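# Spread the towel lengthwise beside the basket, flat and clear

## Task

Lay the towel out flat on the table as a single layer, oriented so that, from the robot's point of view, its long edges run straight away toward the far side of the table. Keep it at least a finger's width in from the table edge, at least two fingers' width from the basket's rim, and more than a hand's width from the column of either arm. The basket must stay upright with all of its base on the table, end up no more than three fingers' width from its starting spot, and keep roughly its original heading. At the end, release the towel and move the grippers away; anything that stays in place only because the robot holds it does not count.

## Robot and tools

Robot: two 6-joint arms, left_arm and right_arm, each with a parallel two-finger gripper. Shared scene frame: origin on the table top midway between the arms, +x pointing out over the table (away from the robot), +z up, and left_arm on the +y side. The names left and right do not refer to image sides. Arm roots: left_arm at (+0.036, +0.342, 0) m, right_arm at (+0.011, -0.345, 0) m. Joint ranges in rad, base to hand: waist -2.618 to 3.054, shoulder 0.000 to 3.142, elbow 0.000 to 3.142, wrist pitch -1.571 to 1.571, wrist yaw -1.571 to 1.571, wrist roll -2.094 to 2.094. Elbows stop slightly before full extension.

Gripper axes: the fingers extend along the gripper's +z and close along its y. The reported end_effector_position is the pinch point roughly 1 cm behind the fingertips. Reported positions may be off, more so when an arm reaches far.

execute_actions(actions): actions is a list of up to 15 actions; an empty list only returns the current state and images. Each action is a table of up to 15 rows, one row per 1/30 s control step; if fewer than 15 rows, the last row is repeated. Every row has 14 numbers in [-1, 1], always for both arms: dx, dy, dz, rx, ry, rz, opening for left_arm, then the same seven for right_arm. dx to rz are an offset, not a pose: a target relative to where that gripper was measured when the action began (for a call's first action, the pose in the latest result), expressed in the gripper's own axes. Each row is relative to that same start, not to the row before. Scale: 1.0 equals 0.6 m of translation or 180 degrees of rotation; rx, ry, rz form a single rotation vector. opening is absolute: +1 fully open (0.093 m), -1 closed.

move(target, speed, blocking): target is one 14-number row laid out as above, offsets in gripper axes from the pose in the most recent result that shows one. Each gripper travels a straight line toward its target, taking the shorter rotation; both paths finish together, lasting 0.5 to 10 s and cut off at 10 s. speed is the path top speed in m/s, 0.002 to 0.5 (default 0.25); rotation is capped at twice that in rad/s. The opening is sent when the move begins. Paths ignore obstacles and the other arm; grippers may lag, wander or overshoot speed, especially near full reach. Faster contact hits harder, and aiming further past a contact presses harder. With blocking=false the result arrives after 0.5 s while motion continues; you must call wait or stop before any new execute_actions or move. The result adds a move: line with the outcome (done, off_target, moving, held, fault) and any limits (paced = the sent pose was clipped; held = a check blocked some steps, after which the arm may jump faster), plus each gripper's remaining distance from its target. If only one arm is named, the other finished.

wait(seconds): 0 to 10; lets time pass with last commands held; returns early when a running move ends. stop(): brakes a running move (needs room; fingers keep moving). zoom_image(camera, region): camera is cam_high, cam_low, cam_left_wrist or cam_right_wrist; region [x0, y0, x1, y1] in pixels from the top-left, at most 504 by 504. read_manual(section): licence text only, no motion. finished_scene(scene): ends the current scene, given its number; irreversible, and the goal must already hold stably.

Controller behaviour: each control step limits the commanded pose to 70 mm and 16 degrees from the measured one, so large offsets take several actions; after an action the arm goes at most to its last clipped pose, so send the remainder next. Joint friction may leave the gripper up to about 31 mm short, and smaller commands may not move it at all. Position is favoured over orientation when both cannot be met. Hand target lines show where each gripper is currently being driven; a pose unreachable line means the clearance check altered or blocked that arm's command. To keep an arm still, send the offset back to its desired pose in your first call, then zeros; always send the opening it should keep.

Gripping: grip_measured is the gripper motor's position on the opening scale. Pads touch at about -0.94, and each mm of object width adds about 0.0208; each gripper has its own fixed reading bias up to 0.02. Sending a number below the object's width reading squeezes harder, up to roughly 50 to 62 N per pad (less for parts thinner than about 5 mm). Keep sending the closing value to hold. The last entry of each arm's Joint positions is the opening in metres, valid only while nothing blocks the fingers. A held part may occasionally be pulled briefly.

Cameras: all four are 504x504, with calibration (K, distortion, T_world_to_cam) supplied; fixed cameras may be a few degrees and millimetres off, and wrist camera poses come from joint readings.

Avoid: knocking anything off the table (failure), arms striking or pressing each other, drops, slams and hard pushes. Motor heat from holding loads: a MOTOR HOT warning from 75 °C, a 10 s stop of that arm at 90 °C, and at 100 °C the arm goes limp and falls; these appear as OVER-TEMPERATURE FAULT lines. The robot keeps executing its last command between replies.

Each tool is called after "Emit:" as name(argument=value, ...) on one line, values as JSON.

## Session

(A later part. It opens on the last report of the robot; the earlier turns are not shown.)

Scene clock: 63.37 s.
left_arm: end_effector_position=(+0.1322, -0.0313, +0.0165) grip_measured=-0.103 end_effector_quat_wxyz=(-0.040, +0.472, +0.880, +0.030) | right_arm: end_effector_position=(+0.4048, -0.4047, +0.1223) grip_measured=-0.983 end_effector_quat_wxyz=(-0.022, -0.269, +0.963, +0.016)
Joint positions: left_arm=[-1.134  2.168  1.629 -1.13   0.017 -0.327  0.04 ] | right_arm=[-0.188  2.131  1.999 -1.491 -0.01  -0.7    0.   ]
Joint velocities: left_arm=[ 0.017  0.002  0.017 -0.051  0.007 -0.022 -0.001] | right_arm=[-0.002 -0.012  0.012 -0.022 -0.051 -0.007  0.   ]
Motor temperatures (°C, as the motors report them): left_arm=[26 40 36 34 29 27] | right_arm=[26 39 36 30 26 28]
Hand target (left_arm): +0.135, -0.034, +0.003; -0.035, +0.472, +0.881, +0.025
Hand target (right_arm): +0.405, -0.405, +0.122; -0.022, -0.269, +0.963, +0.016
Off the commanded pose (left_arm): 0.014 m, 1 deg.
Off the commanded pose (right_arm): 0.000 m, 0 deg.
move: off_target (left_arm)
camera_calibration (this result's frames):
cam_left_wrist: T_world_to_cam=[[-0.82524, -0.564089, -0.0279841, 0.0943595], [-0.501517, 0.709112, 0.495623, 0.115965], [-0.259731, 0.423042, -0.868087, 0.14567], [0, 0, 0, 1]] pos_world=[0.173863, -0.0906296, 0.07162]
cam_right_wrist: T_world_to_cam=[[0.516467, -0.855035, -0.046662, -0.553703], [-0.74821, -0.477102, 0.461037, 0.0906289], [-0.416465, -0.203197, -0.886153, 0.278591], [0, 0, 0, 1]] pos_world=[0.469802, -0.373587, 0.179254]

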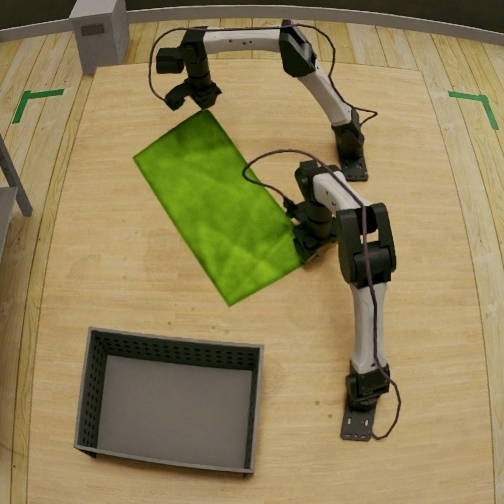

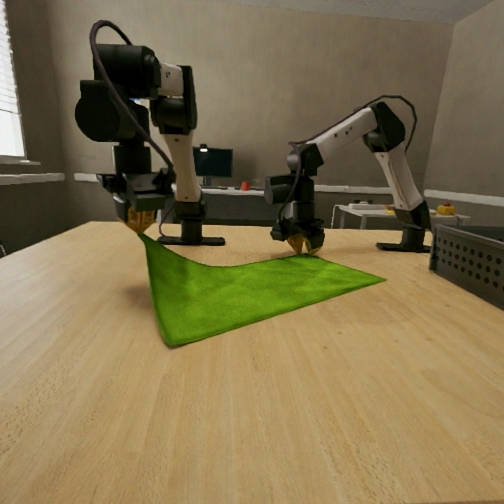

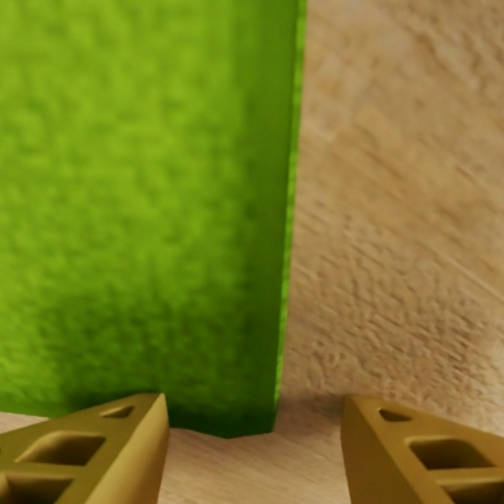

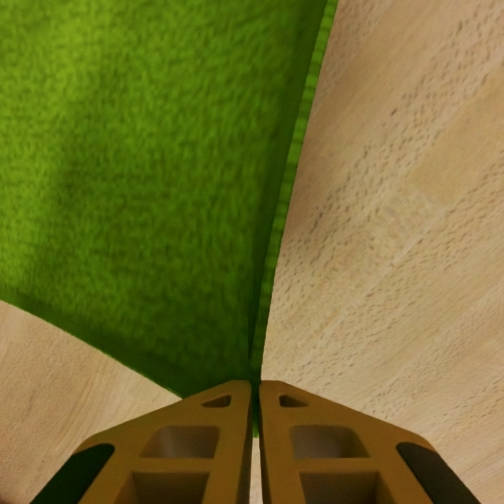

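Marginal; reposition deeper.

Emit:
move(target=[-0.04,0,-0.07,0,0,0,-0.1,0,0,0,0,0,0,-1], speed=0.1)

Emit:
move(target=[-0.015,-0.005,0.09,0,0,0,-0.1,0,0,0,0,0,0,-1], speed=0.08)

Emit:
move(target=[0,0,0.01,0,0,0,-1,0,0,0,0,0,0,-1], speed=0.05)

Emit:
move(target=[0.03,0,-0.2,0,0,0,-1,0,0,0,0,0,0,-1], speed=0.1)

Scene clock: 77.10 s.
left_arm: end_effector_position=(+0.1435, -0.0542, +0.0530) grip_measured=-0.103 end_effector_quat_wxyz=(-0.039, +0.470, +0.881, +0.029) | right_arm: end_effector_position=(+0.4048, -0.4047, +0.1223) grip_measured=-0.983 end_effector_quat_wxyz=(-0.022, -0.269, +0.963, +0.016)
Joint positions: left_arm=[-1.122  2.237  1.891 -1.32   0.017 -0.319  0.04 ] | right_arm=[-0.188  2.131  1.999 -1.491 -0.01  -0.7    0.   ]
Joint velocities: left_arm=[ 0.051  0.007 -0.017 -0.037  0.007 -0.051 -0.001] | right_arm=[-0.012 -0.017 -0.017  0.022  0.022 -0.037  0.   ]
Motor temperatures (°C, as the motors report them): left_arm=[26 41 35 34 29 27] | right_arm=[26 41 36 30 26 28]
Hand target (left_arm): +0.147, -0.056, +0.056; -0.039, +0.472, +0.880, +0.030
Hand target (right_arm): +0.405, -0.405, +0.122; -0.022, -0.269, +0.963, +0.016
Off the commanded pose (left_arm): 0.005 m, 0 deg.
Off the commanded pose (right_arm): 0.000 m, 0 deg.
move: done
camera_calibration (this result's frames):
cam_left_wrist: T_world_to_cam=[[-0.823066, -0.567326, -0.0265426, 0.0911715], [-0.504127, 0.708258, 0.494193, 0.120192], [-0.261569, 0.420134, -0.868947, 0.190148], [0, 0, 0, 1]] pos_world=[0.185369, -0.11329, 0.10825]
cam_right_wrist: T_world_to_cam=[[0.516467, -0.855035, -0.046662, -0.553703], [-0.74821, -0.477102, 0.461037, 0.0906289], [-0.416465, -0.203197, -0.886153, 0.278591], [0, 0, 0, 1]] pos_world=[0.469802, -0.373587, 0.179254]

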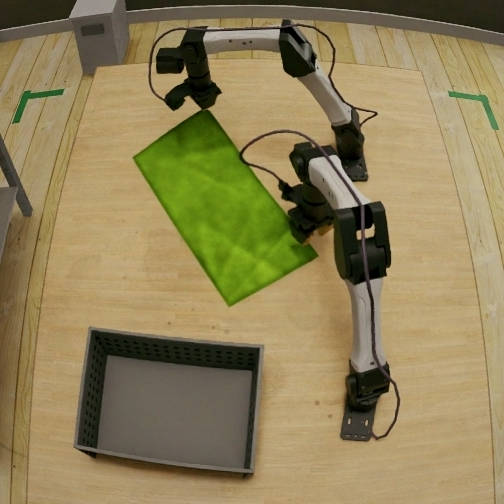

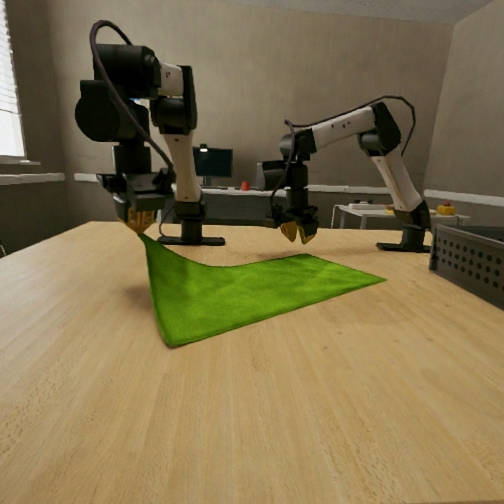

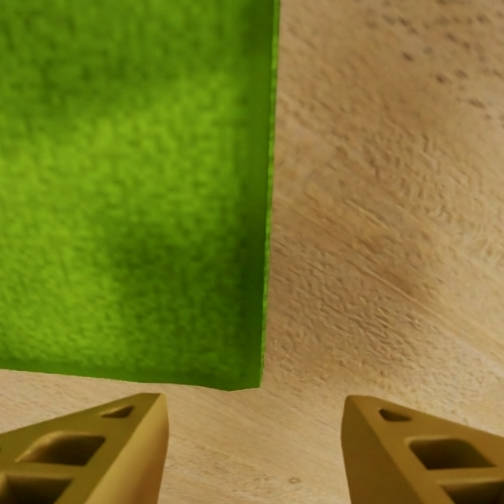

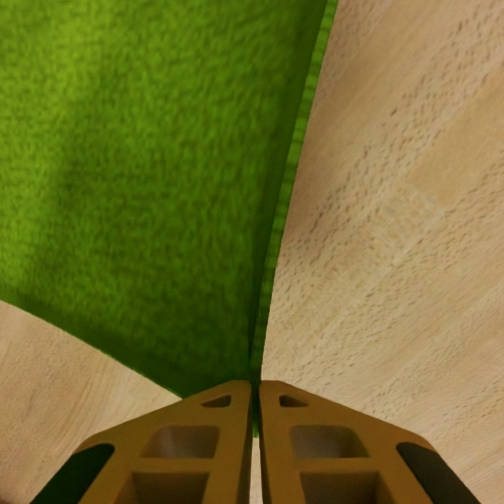

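Scene clock: 78.03 s.
left_arm: end_effector_position=(+0.1433, -0.0536, +0.0171) grip_measured=-0.103 end_effector_quat_wxyz=(-0.044, +0.470, +0.881, +0.033) | right_arm: end_effector_position=(+0.4048, -0.4047, +0.1223) grip_measured=-0.983 end_effector_quat_wxyz=(-0.022, -0.269, +0.963, +0.016)
Joint positions: left_arm=[-1.122  2.274  1.807 -1.212  0.017 -0.319  0.04 ] | right_arm=[-0.188  2.131  1.999 -1.491 -0.01  -0.7    0.   ]
Joint velocities: left_arm=[ 0.002 -0.017  0.007  0.051 -0.066  0.051 -0.   ] | right_arm=[-0.012  0.002  0.017  0.051  0.022 -0.007  0.   ]
Motor temperatures (°C, as the motors report them): left_arm=[26 41 35 34 29 27] | right_arm=[26 41 36 30 26 28]
Hand target (left_arm): +0.144, -0.057, -0.001; -0.040, +0.470, +0.881, +0.030
Hand target (right_arm): +0.405, -0.405, +0.122; -0.022, -0.269, +0.963, +0.016
Off the commanded pose (left_arm): 0.019 m, 1 deg.
Off the commanded pose (right_arm): 0.000 m, 0 deg.
move: off_target (left_arm)
camera_calibration (this result's frames):
cam_left_wrist: T_world_to_cam=[[-0.823165, -0.566968, -0.0307711, 0.090525], [-0.502393, 0.702016, 0.504753, 0.136676], [-0.264577, 0.430954, -0.862715, 0.159545], [0, 0, 0, 1]] pos_world=[0.185394, -0.113381, 0.0714399]
cam_right_wrist: T_world_to_cam=[[0.516467, -0.855035, -0.046662, -0.553703], [-0.74821, -0.477102, 0.461037, 0.0906289], [-0.416465, -0.203197, -0.886153, 0.278591], [0, 0, 0, 1]] pos_world=[0.469802, -0.373587, 0.179254]

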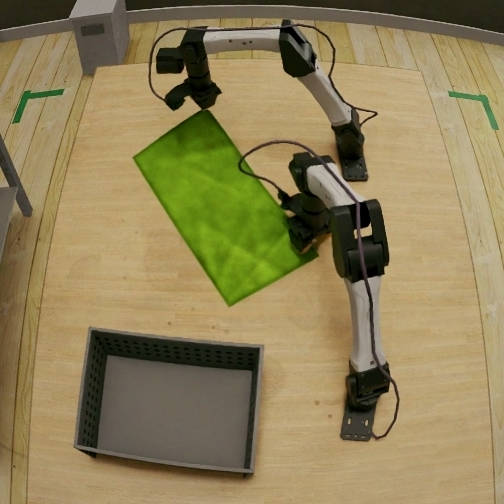

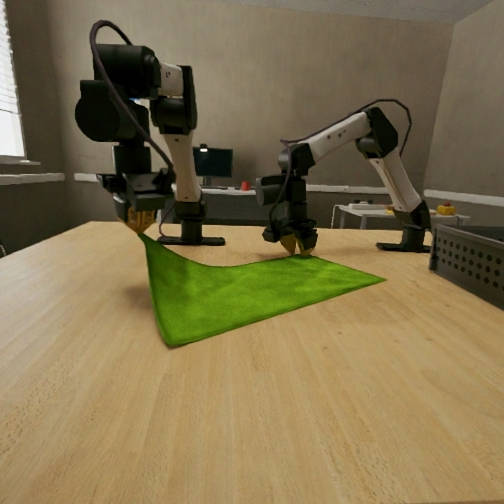

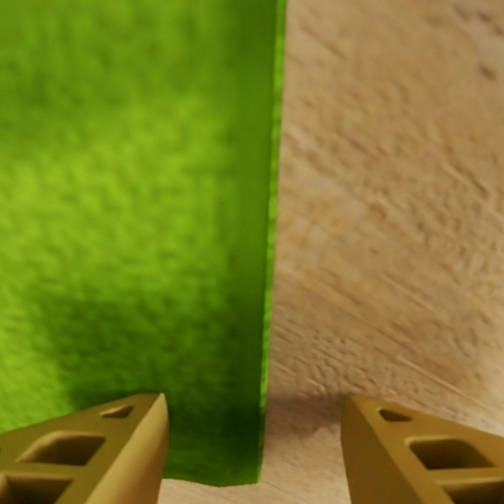

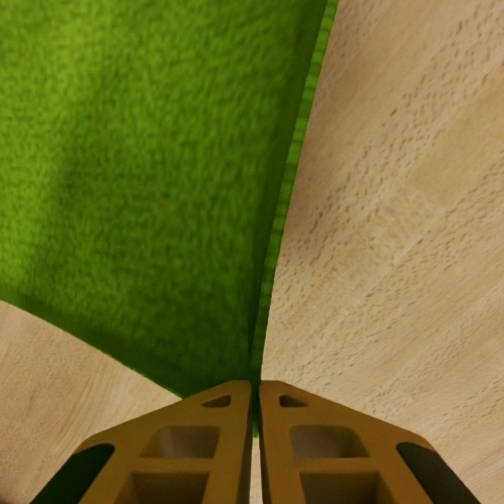

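Scene clock: 78.73 s.
left_arm: end_effector_position=(+0.1457, -0.0514, +0.0177) grip_measured=-0.986 end_effector_quat_wxyz=(-0.041, +0.469, +0.881, +0.039) | right_arm: end_effector_position=(+0.4048, -0.4047, +0.1223) grip_measured=-0.983 end_effector_quat_wxyz=(-0.022, -0.269, +0.963, +0.016)
Joint positions: left_arm=[-1.119  2.273  1.807 -1.219  0.006 -0.319  0.   ] | right_arm=[-0.188  2.131  1.999 -1.491 -0.01  -0.7    0.   ]
Joint velocities: left_arm=[-0.017 -0.002  0.007 -0.037 -0.022  0.007  0.   ] | right_arm=[-0.012 -0.012 -0.002  0.022 -0.007 -0.007  0.   ]
Motor temperatures (°C, as the motors report them): left_arm=[26 41 35 33 29 27] | right_arm=[26 41 36 30 26 28]
Hand target (left_arm): +0.143, -0.053, +0.011; -0.044, +0.470, +0.881, +0.034
Hand target (right_arm): +0.405, -0.405, +0.122; -0.022, -0.269, +0.963, +0.016
Off the commanded pose (left_arm): 0.007 m, 1 deg.
Off the commanded pose (right_arm): 0.000 m, 0 deg.
move: done
camera_calibration (this result's frames):
cam_left_wrist: T_world_to_cam=[[-0.822236, -0.5675, -0.0432546, 0.0937804], [-0.507913, 0.697359, 0.505683, 0.136591], [-0.256812, 0.437761, -0.861634, 0.158954], [0, 0, 0, 1]] pos_world=[0.187307, -0.111616, 0.0719453]
cam_right_wrist: T_world_to_cam=[[0.516467, -0.855035, -0.046662, -0.553703], [-0.74821, -0.477102, 0.461037, 0.0906289], [-0.416465, -0.203197, -0.886153, 0.278591], [0, 0, 0, 1]] pos_world=[0.469802, -0.373587, 0.179254]

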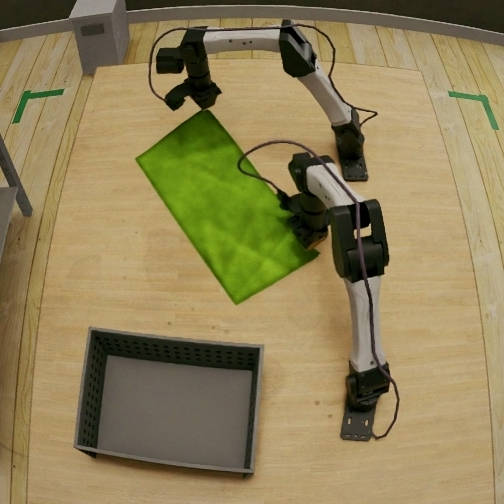

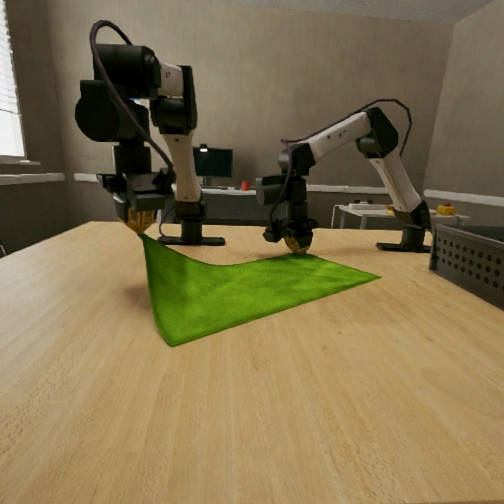

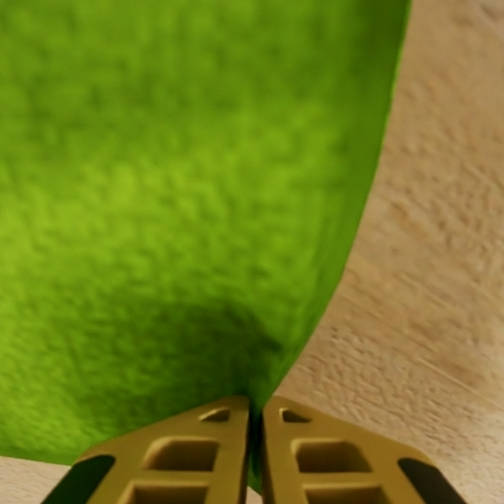

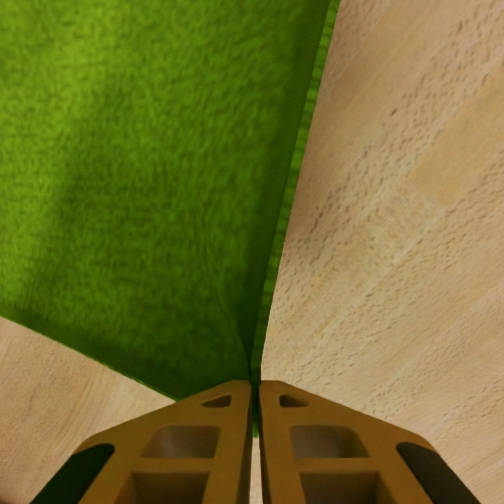

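Scene clock: 80.30 s.
left_arm: end_effector_position=(+0.1421, -0.0494, +0.1245) grip_measured=-0.986 end_effector_quat_wxyz=(-0.023, +0.471, +0.882, +0.021) | right_arm: end_effector_position=(+0.4048, -0.4047, +0.1223) grip_measured=-0.983 end_effector_quat_wxyz=(-0.022, -0.269, +0.963, +0.016)
Joint positions: left_arm=[-1.127  2.181  2.087 -1.538  0.004 -0.324  0.   ] | right_arm=[-0.188  2.131  1.999 -1.491 -0.01  -0.7    0.   ]
Joint velocities: left_arm=[-0.002 -0.012  0.007 -0.037  0.007  0.007  0.   ] | right_arm=[ 0.002 -0.002 -0.007 -0.081 -0.022  0.022  0.   ]
Motor temperatures (°C, as the motors report them): left_arm=[26 42 35 33 29 27] | right_arm=[26 41 36 30 26 28]
Hand target (left_arm): +0.139, -0.051, +0.139; -0.015, +0.470, +0.882, +0.011
Hand target (right_arm): +0.405, -0.405, +0.122; -0.022, -0.269, +0.963, +0.016
Off the commanded pose (left_arm): 0.015 m, 3 deg.
Off the commanded pose (right_arm): 0.000 m, 0 deg.
joint sent to its limit (left arm) — the command would take joint 4 (wrist pitch) past its lower limit, so that joint was sent only as far as its limit.
move: off_target (left_arm)
camera_calibration (this result's frames):
cam_left_wrist: T_world_to_cam=[[-0.823055, -0.567289, -0.0276464, 0.0947747], [-0.513688, 0.722756, 0.462329, 0.0868518], [-0.242293, 0.394724, -0.886277, 0.248065], [0, 0, 0, 1]] pos_world=[0.182724, -0.106925, 0.18232]
cam_right_wrist: T_world_to_cam=[[0.516467, -0.855035, -0.046662, -0.553703], [-0.74821, -0.477102, 0.461037, 0.0906289], [-0.416465, -0.203197, -0.886153, 0.278591], [0, 0, 0, 1]] pos_world=[0.469802, -0.373587, 0.179254]

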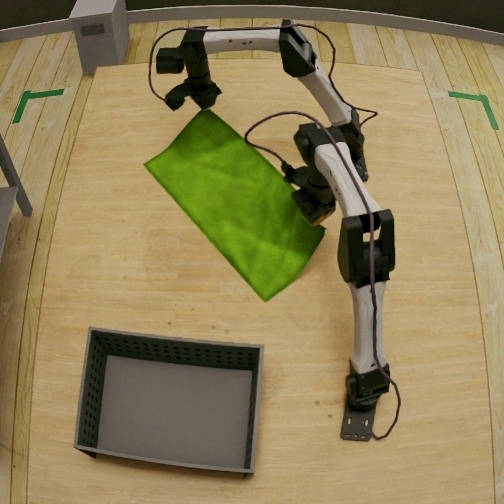

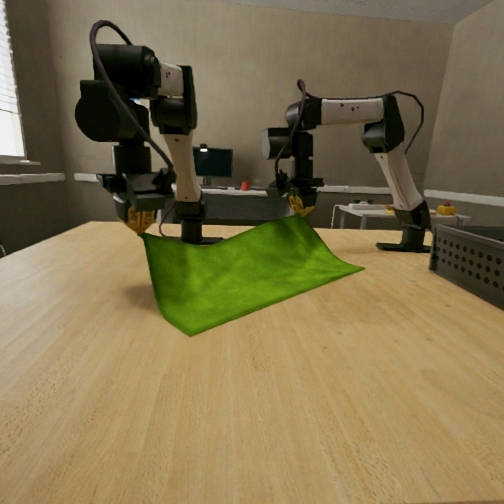

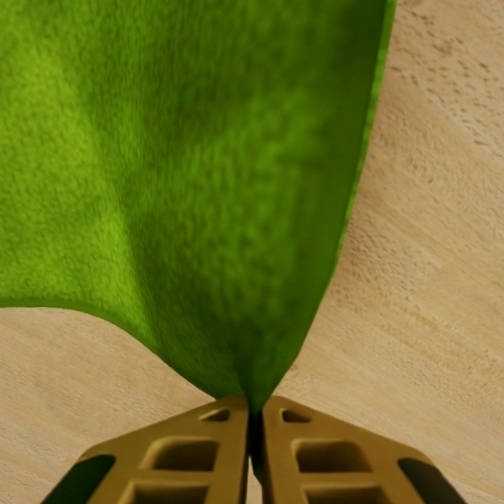

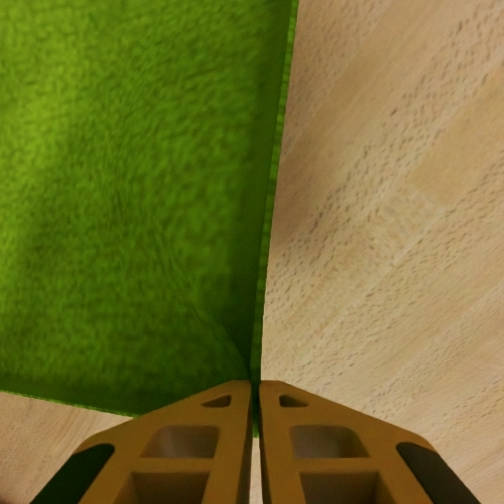

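Emit:
move(target=[0,0,-0.235,0,-0.14,0,-1,-0.03,0,-0.235,0,-0.17,0,-1], speed=0.1)

Scene clock: 92.90 s.
left_arm: end_effector_position=(+0.1440, -0.0601, +0.2487) grip_measured=-0.986 end_effector_quat_wxyz=(+0.149, +0.472, +0.866, -0.068) | right_arm: end_effector_position=(+0.4307, -0.3940, +0.2451) grip_measured=-0.983 end_effector_quat_wxyz=(+0.211, -0.257, +0.938, +0.096)
Joint positions: left_arm=[-1.186  1.978  2.246 -1.538 -0.137 -0.346  0.   ] | right_arm=[-0.297  1.989  2.208 -1.505 -0.377 -0.743  0.   ]
Joint velocities: left_arm=[ 0.007 -0.007  0.022 -0.066 -0.066 -0.051  0.   ] | right_arm=[ 0.002 -0.017 -0.002 -0.022  0.007  0.022  0.   ]
Motor temperatures (°C, as the motors report them): left_arm=[26 45 37 33 29 27] | right_arm=[26 43 37 30 26 28]
Hand target (left_arm): +0.143, -0.059, +0.266; +0.169, +0.466, +0.864, -0.083
Hand target (right_arm): +0.427, -0.396, +0.263; +0.232, -0.258, +0.934, +0.089
Off the commanded pose (left_arm): 0.017 m, 3 deg.
Off the commanded pose (right_arm): 0.018 m, 3 deg.
move: off_target (left_arm, right_arm)
camera_calibration (this result's frames):
cam_left_wrist: T_world_to_cam=[[-0.828363, -0.559481, -0.0281994, 0.0951325], [-0.559483, 0.823735, 0.0918676, 0.142912], [-0.0281693, 0.0918768, -0.995372, 0.340935], [0, 0, 0, 1]] pos_world=[0.168365, -0.0958208, 0.328911]
cam_right_wrist: T_world_to_cam=[[0.523352, -0.848761, -0.0755452, -0.545606], [-0.851745, -0.523681, -0.0169858, 0.201885], [-0.0251447, 0.0732348, -0.996998, 0.367948], [0, 0, 0, 1]] pos_world=[0.466751, -0.384313, 0.329055]

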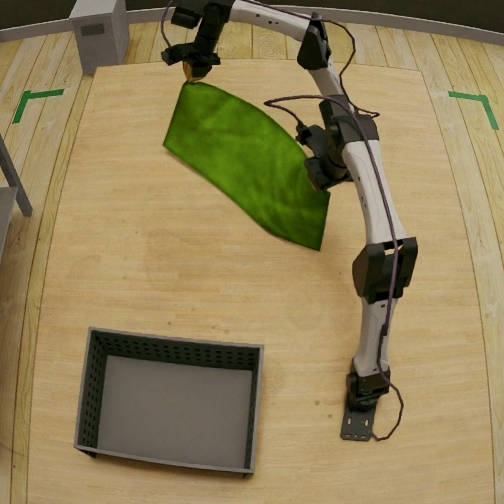

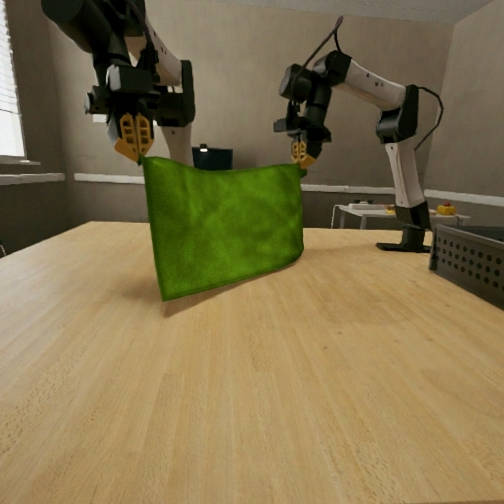

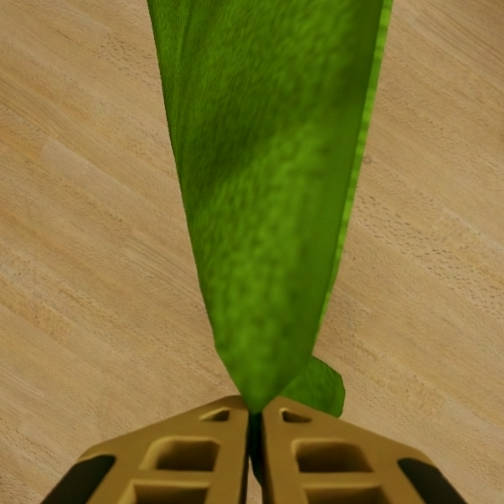

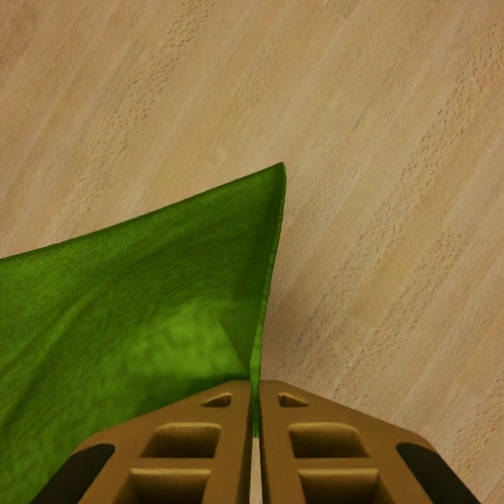

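Emit:
move(target=[0.247,-0.11,-0.113,0.06,0.04,-0.25,-1,-0.377,0.592,0.188,0,-0.08,-0.28,-1], speed=0.12)

Scene clock: 108.20 s.
left_arm: end_effector_position=(+0.0030, +0.0405, +0.2614) grip_measured=-0.986 end_effector_quat_wxyz=(+0.016, +0.122, +0.981, -0.152) | right_arm: end_effector_position=(+0.4525, +0.0380, +0.2612) grip_measured=-0.983 end_effector_quat_wxyz=(+0.364, -0.608, +0.704, +0.041)
Joint positions: left_arm=[-1.521  1.521  1.756 -1.501 -0.033 -1.447  0.   ] | right_arm=[ 0.655  2.436  2.853 -1.244 -0.093 -0.701  0.   ]
Joint velocities: left_arm=[-0.012  0.017 -0.007  0.037 -0.081 -0.051  0.   ] | right_arm=[-0.012  0.007  0.007 -0.037 -0.007  0.007  0.   ]
Motor temperatures (°C, as the motors report them): left_arm=[26 45 37 33 29 27] | right_arm=[26 45 38 31 26 28]
Hand target (left_arm): -0.001, +0.040, +0.265; +0.010, +0.120, +0.978, -0.168
Hand target (right_arm): +0.454, +0.040, +0.264; +0.370, -0.610, +0.700, +0.035
Off the commanded pose (left_arm): 0.004 m, 2 deg.
Off the commanded pose (right_arm): 0.012 m, 3 deg.
elbow stopped short (right arm): the move would have taken joint 3 (elbow) straighter than the controller allows; a more bent joint 3 avoids this.
move: off_target (right_arm)
camera_calibration (this result's frames):
cam_left_wrist: T_world_to_cam=[[-0.229371, -0.931083, 0.283677, -0.0333764], [-0.887131, 0.319897, 0.332663, -0.0616039], [-0.400485, -0.175355, -0.899368, 0.327172], [0, 0, 0, 1]] pos_world=[0.0687209, 0.046002, 0.324209]
cam_right_wrist: T_world_to_cam=[[0.888911, -0.254517, 0.380864, -0.496288], [-0.19409, -0.962382, -0.190131, 0.211301], [0.414929, 0.0950878, -0.904871, 0.128886], [0, 0, 0, 1]] pos_world=[0.428689, 0.0647831, 0.345819]

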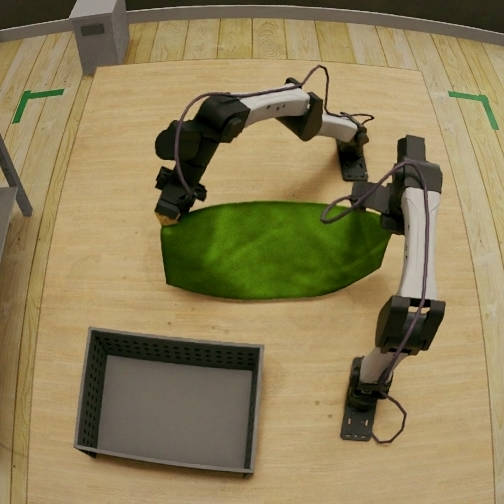

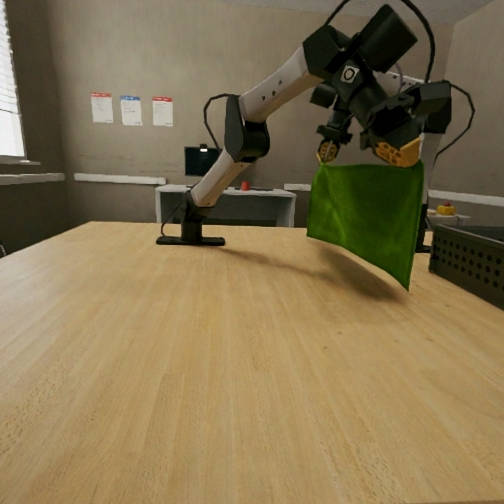

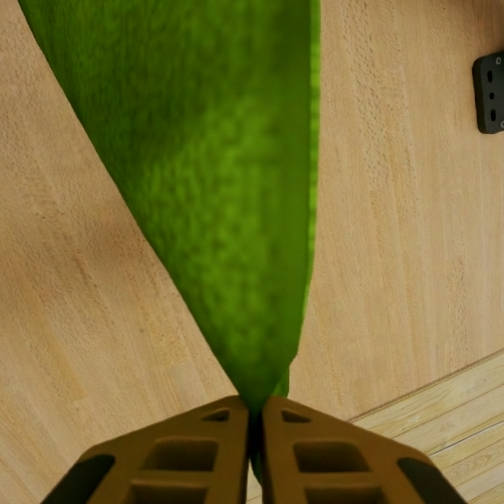

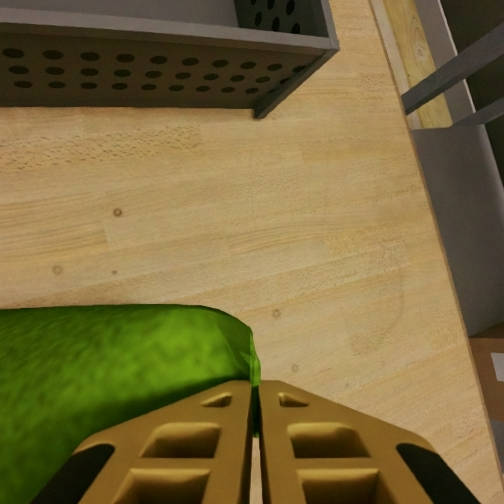

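Emit:
move(target=[-0.012,-0.075,0.147,0,0,0,-1,0.162,-0.003,0.037,0,0,0,-1], speed=0.1)

Scene clock: 118.80 s.
left_arm: end_effector_position=(-0.0010, -0.0248, +0.1954) grip_measured=-0.986 end_effector_quat_wxyz=(+0.017, +0.119, +0.981, -0.150) | right_arm: end_effector_position=(+0.4614, -0.0308, +0.1760) grip_measured=-0.983 end_effector_quat_wxyz=(+0.336, -0.612, +0.714, +0.045)
Joint positions: left_arm=[-1.509  1.686  1.65  -1.234 -0.033 -1.44   0.   ] | right_arm=[ 0.52   2.076  1.912 -0.735 -0.183 -0.801  0.   ]
Joint velocities: left_arm=[-0.012  0.017  0.002 -0.007  0.037 -0.037  0.   ] | right_arm=[-0.017 -0.012  0.002 -0.007  0.022 -0.066  0.   ]
Motor temperatures (°C, as the motors report them): left_arm=[26 44 36 34 29 27] | right_arm=[26 48 38 33 26 28]
Hand target (left_arm): +0.000, -0.029, +0.190; +0.016, +0.122, +0.981, -0.151
Hand target (right_arm): +0.466, -0.032, +0.193; +0.364, -0.609, +0.704, +0.040
Off the commanded pose (left_arm): 0.006 m, 0 deg.
Off the commanded pose (right_arm): 0.015 m, 3 deg.
move: off_target (right_arm)
camera_calibration (this result's frames):
cam_left_wrist: T_world_to_cam=[[-0.225152, -0.933236, 0.279961, -0.0756975], [-0.889625, 0.314088, 0.331536, -0.0222447], [-0.397334, -0.174414, -0.900947, 0.255125], [0, 0, 0, 1]] pos_world=[0.064537, -0.0191594, 0.258421]
cam_right_wrist: T_world_to_cam=[[0.907001, -0.244231, 0.343074, -0.490719], [-0.203591, -0.967426, -0.150458, 0.127919], [0.368645, 0.0666191, -0.92718, 0.07905], [0, 0, 0, 1]] pos_world=[0.441985, -0.0013628, 0.260893]

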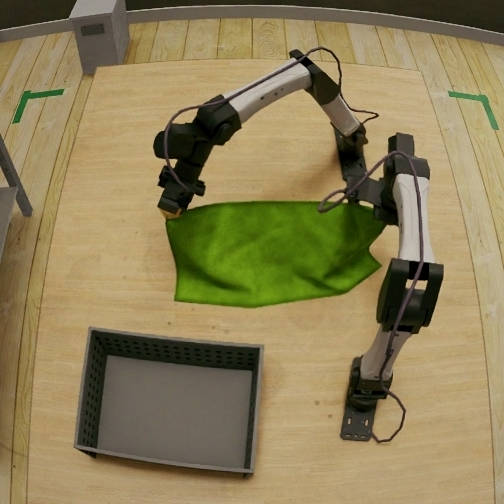

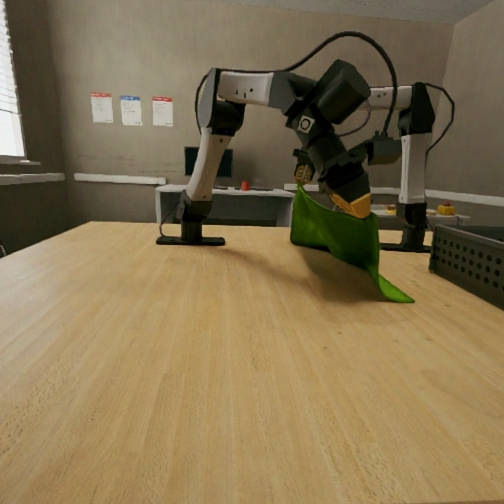

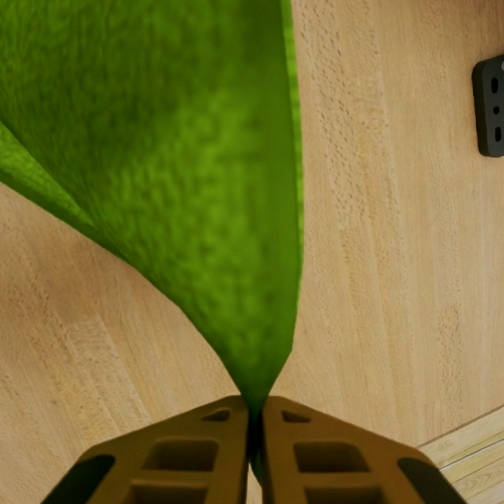

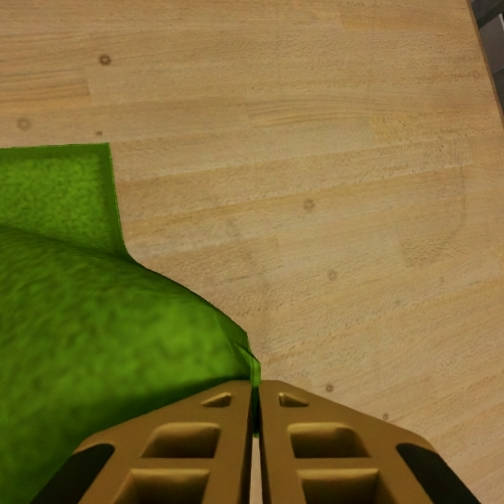

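Emit:
move(target=[-0.02,-0.108,0.34,0,0,0,-1,0.295,0.025,0.108,0,0.1,0,-1], speed=0.08)

Scene clock: 131.27 s.
left_arm: end_effector_position=(-0.0019, -0.1329, +0.0226) grip_measured=-0.986 end_effector_quat_wxyz=(+0.020, +0.117, +0.984, -0.134) | right_arm: end_effector_position=(+0.4689, -0.1418, +0.0356) grip_measured=-0.983 end_effector_quat_wxyz=(+0.221, -0.612, +0.758, -0.045)
Joint positions: left_arm=[-1.484  2.179  1.642 -0.763 -0.033 -1.422  0.   ] | right_arm=[ 0.374  2.119  1.533 -0.531 -0.033 -0.945  0.   ]
Joint velocities: left_arm=[ 0.002 -0.012  0.002  0.007 -0.095 -0.007  0.   ] | right_arm=[-0.002  0.007 -0.007  0.007 -0.007  0.007  0.   ]
Motor temperatures (°C, as the motors report them): left_arm=[26 42 36 34 29 27] | right_arm=[26 51 38 34 26 28]
Hand target (left_arm): -0.002, -0.146, +0.019; +0.018, +0.119, +0.981, -0.150
Hand target (right_arm): +0.474, -0.148, +0.028; +0.222, -0.610, +0.759, -0.053
Off the commanded pose (left_arm): 0.016 m, 2 deg.
Off the commanded pose (right_arm): 0.010 m, 1 deg.
move: off_target (left_arm)
camera_calibration (this result's frames):
cam_left_wrist: T_world_to_cam=[[-0.221308, -0.942738, 0.249536, -0.128917], [-0.894425, 0.298188, 0.333297, 0.0660354], [-0.38862, -0.14943, -0.9092, 0.0837607], [0, 0, 0, 1]] pos_world=[0.0630844, -0.12871, 0.0863154]
cam_right_wrist: T_world_to_cam=[[0.910098, -0.245899, 0.333549, -0.477785], [-0.304335, -0.942914, 0.135251, 0.0414491], [0.28125, -0.224602, -0.93298, -0.0466293], [0, 0, 0, 1]] pos_world=[0.46056, -0.0888771, 0.110254]

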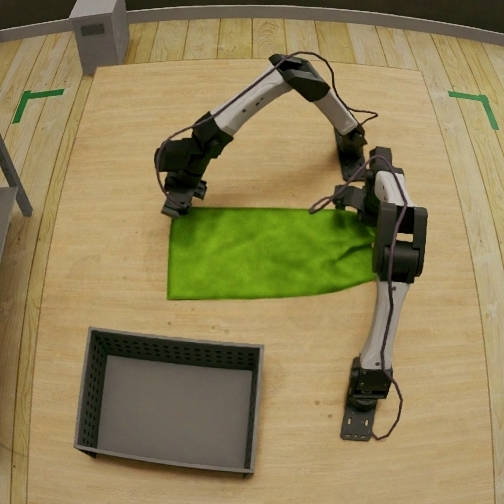

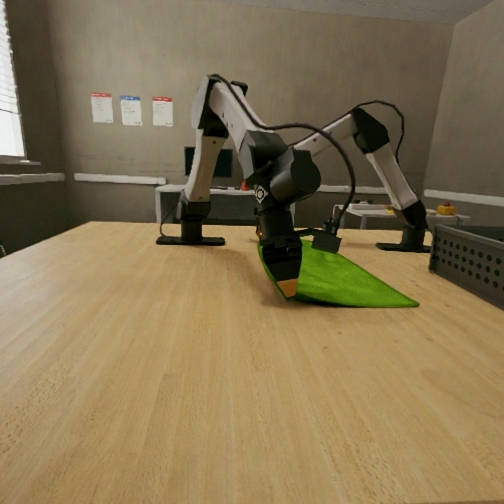

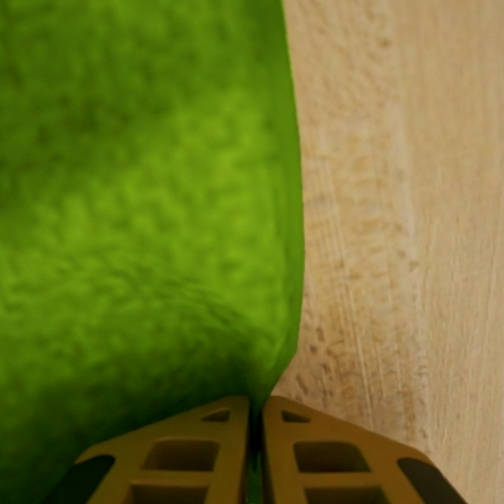

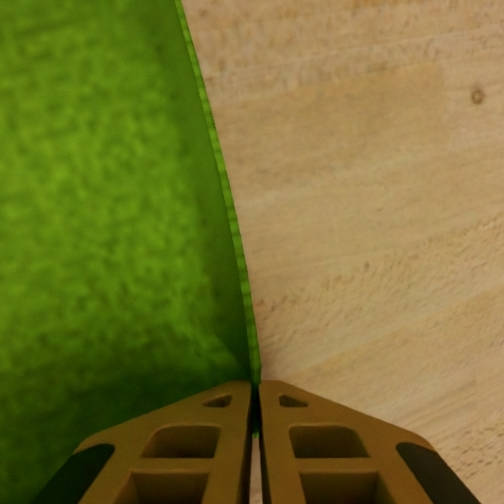

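Emit:
move(target=[0.01,-0.055,0.012,0,0,0,-1,0.03,-0.008,0,0,0,0,-1], speed=0.05)

Emit:
move(target=[0,0,0,0,0,0,0.2,0,0,0,0,0,0,0.2])

Emit:
move(target=[0.1,0.3,-0.35,0,0,0,0.2,0.2,0,-0.3,0,0,0,0.2], speed=0.2)

Scene clock: 139.97 s.
left_arm: end_effector_position=(-0.0088, -0.1616, +0.0243) grip_measured=-0.986 end_effector_quat_wxyz=(+0.022, +0.115, +0.984, -0.136) | right_arm: end_effector_position=(+0.4677, -0.1557, +0.0283) grip_measured=-0.983 end_effector_quat_wxyz=(+0.212, -0.614, +0.759, -0.041)
Joint positions: left_arm=[-1.495  2.292  1.836 -0.842 -0.04  -1.434  0.   ] | right_arm=[ 0.344  2.119  1.511 -0.531 -0.046 -0.972  0.   ]
Joint velocities: left_arm=[-0.002  0.007  0.022 -0.051  0.066 -0.022  0.   ] | right_arm=[-0.017  0.002 -0.007 -0.037  0.037 -0.066  0.   ]
Motor temperatures (°C, as the motors report them): left_arm=[26 43 37 34 29 27] | right_arm=[26 50 38 34 26 28]
Hand target (left_arm): -0.015, -0.164, +0.023; +0.020, +0.117, +0.984, -0.134
Hand target (right_arm): +0.471, -0.160, +0.033; +0.221, -0.612, +0.758, -0.045
Off the commanded pose (left_arm): 0.007 m, 0 deg.
Off the commanded pose (right_arm): 0.006 m, 1 deg.
move: done
camera_calibration (this result's frames):
cam_left_wrist: T_world_to_cam=[[-0.218585, -0.942775, 0.251785, -0.157951], [-0.896456, 0.295934, 0.329834, 0.0675793], [-0.385471, -0.153617, -0.909843, 0.077628], [0, 0, 0, 1]] pos_world=[0.0559795, -0.156986, 0.088109]
cam_right_wrist: T_world_to_cam=[[0.916463, -0.242778, 0.318049, -0.479716], [-0.300898, -0.942119, 0.14789, 0.0271215], [0.263736, -0.231236, -0.936468, -0.0489411], [0, 0, 0, 1]] pos_world=[0.46071, -0.10223, 0.10273]

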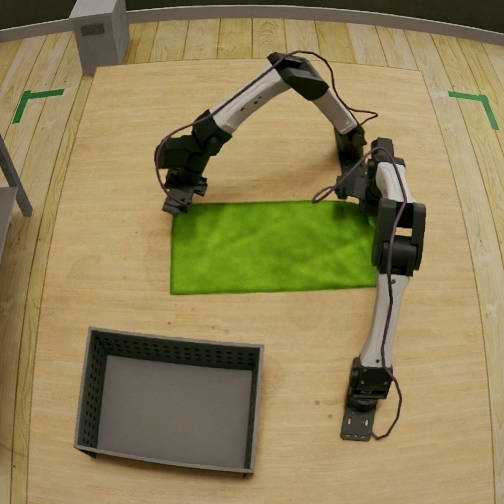

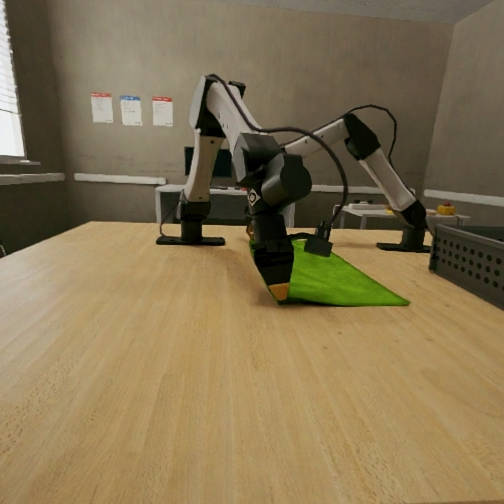

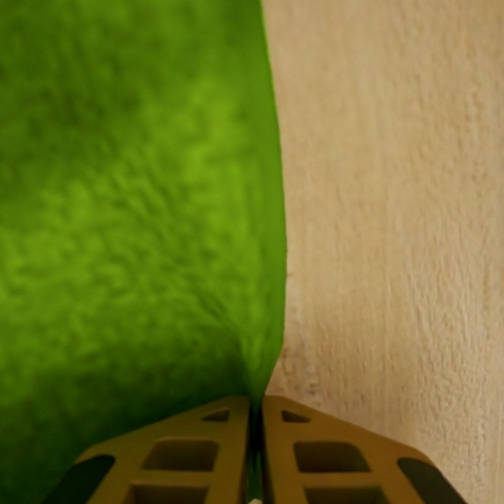

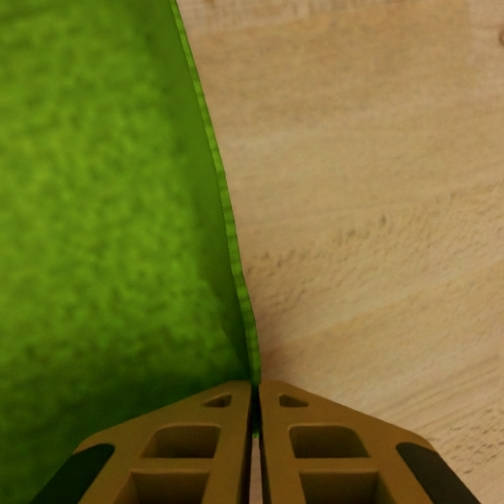

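Scene clock: 140.47 s.
left_arm: end_effector_position=(-0.0098, -0.1686, +0.0288) grip_measured=+0.197 end_effector_quat_wxyz=(+0.022, +0.115, +0.981, -0.152) | right_arm: end_effector_position=(+0.4707, -0.1555, +0.0296) grip_measured=+0.198 end_effector_quat_wxyz=(+0.217, -0.613, +0.759, -0.046)
Joint positions: left_arm=[-1.495  2.287  1.836 -0.813 -0.038 -1.434  0.055] | right_arm=[ 0.344  2.119  1.511 -0.518 -0.041 -0.972  0.055]
Joint velocities: left_arm=[-0.012  0.002  0.012 -0.007  0.007  0.022  0.002] | right_arm=[-0.002 -0.002 -0.017  0.037 -0.051  0.037  0.001]
Motor temperatures (°C, as the motors report them): left_arm=[26 43 37 34 29 27] | right_arm=[26 50 38 34 26 28]
Hand target (left_arm): -0.009, -0.162, +0.024; +0.022, +0.115, +0.984, -0.136
Hand target (right_arm): +0.468, -0.156, +0.028; +0.212, -0.614, +0.759, -0.041
Off the commanded pose (left_arm): 0.008 m, 2 deg.
Off the commanded pose (right_arm): 0.003 m, 1 deg.
move: done
camera_calibration (this result's frames):
cam_left_wrist: T_world_to_cam=[[-0.217674, -0.933665, 0.284409, -0.165358], [-0.894714, 0.30732, 0.324101, 0.0693745], [-0.390006, -0.183916, -0.902258, 0.0749658], [0, 0, 0, 1]] pos_world=[0.0553132, -0.161922, 0.0921836]
cam_right_wrist: T_world_to_cam=[[0.91142, -0.244944, 0.330629, -0.481153], [-0.305052, -0.941473, 0.143431, 0.0302222], [0.276145, -0.231585, -0.932798, -0.0544654], [0, 0, 0, 1]] pos_world=[0.462792, -0.102016, 0.103943]

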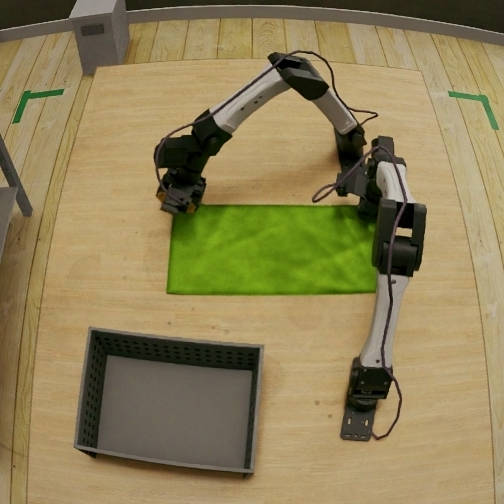

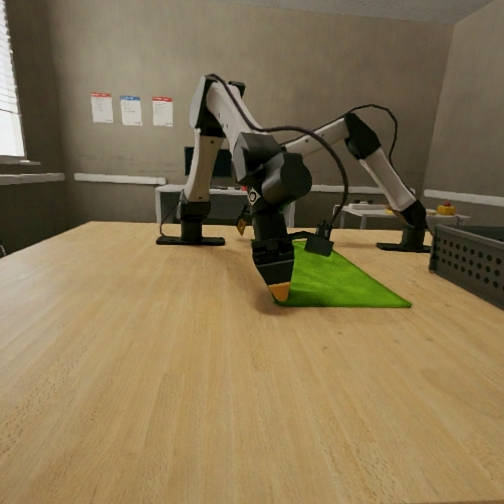

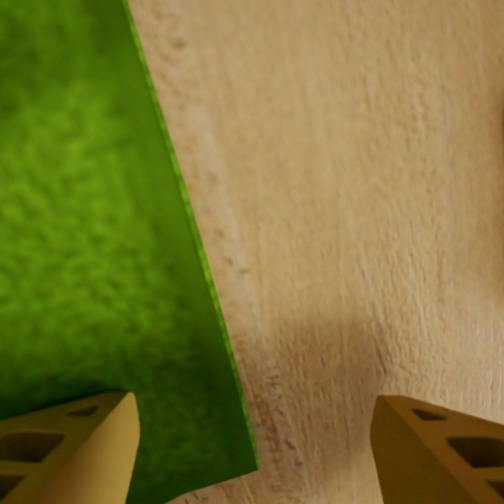

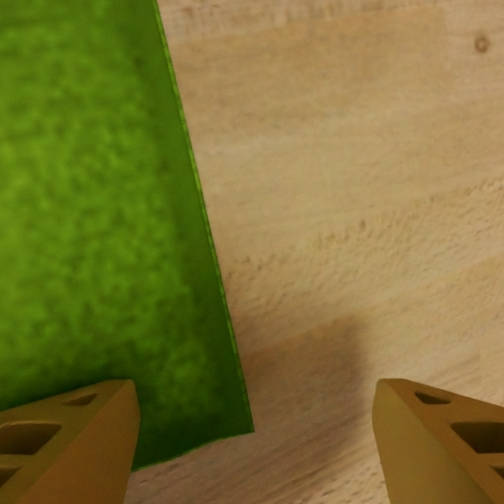

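Scene clock: 142.47 s.
left_arm: end_effector_position=(-0.0344, +0.0663, +0.1781) grip_measured=+0.197 end_effector_quat_wxyz=(+0.011, +0.116, +0.980, -0.160) | right_arm: end_effector_position=(+0.3851, -0.3024, +0.1513) grip_measured=+0.198 end_effector_quat_wxyz=(+0.208, -0.612, +0.762, -0.045)
Joint positions: left_arm=[-1.689  1.345  1.254 -1.168 -0.078 -1.619  0.055] | right_arm=[ 0.003  1.612  1.354 -0.917 -0.173 -1.283  0.055]
Joint velocities: left_arm=[ 0.002  0.007 -0.012 -0.051  0.007 -0.022 -0.001] | right_arm=[ 0.002 -0.027 -0.012  0.022 -0.037 -0.007 -0.001]
Motor temperatures (°C, as the motors report them): left_arm=[26 43 37 34 29 27] | right_arm=[26 50 38 34 26 28]
Hand target (left_arm): -0.032, +0.074, +0.174; +0.019, +0.114, +0.982, -0.151
Hand target (right_arm): +0.384, -0.304, +0.162; +0.218, -0.613, +0.758, -0.049
Off the commanded pose (left_arm): 0.013 m, 1 deg.
Off the commanded pose (right_arm): 0.009 m, 1 deg.
move: off_target (left_arm)
camera_calibration (this result's frames):
cam_left_wrist: T_world_to_cam=[[-0.217926, -0.928637, 0.300238, 0.00304589], [-0.885562, 0.317457, 0.339117, -0.0762675], [-0.410229, -0.191977, -0.891548, 0.241153], [0, 0, 0, 1]] pos_world=[0.0320522, 0.073336, 0.239949]
cam_right_wrist: T_world_to_cam=[[0.91503, -0.246763, 0.319106, -0.479573], [-0.307708, -0.938504, 0.156606, -0.151734], [0.260838, -0.241491, -0.93469, 0.0518608], [0, 0, 0, 1]] pos_world=[0.378606, -0.24822, 0.225271]

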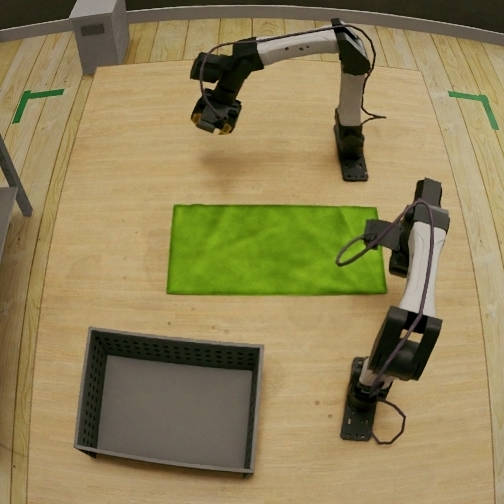

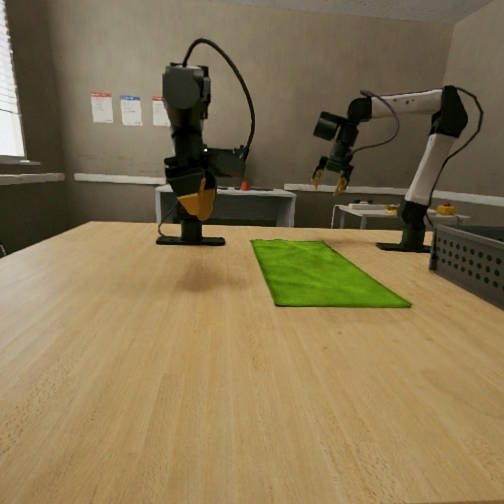

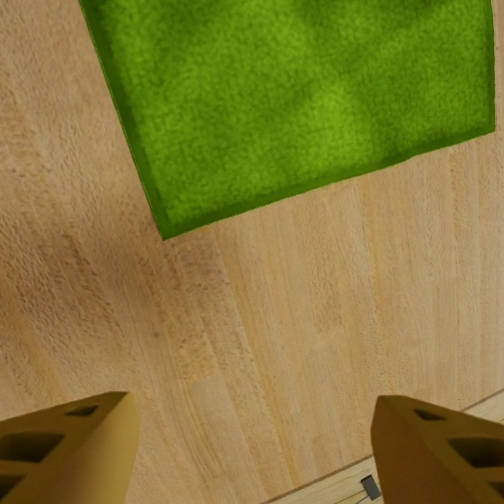

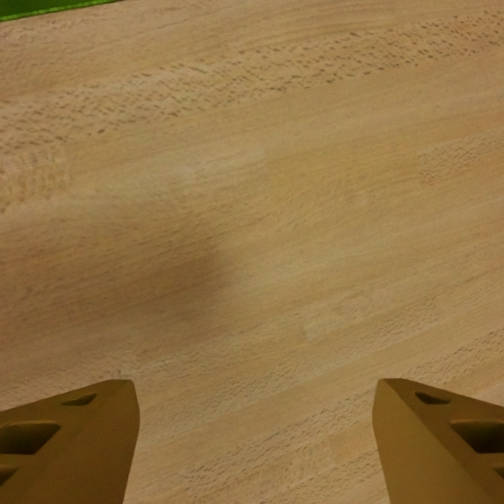

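Emit:
finished_scene(scene=2)

The scene is finished: the task was done.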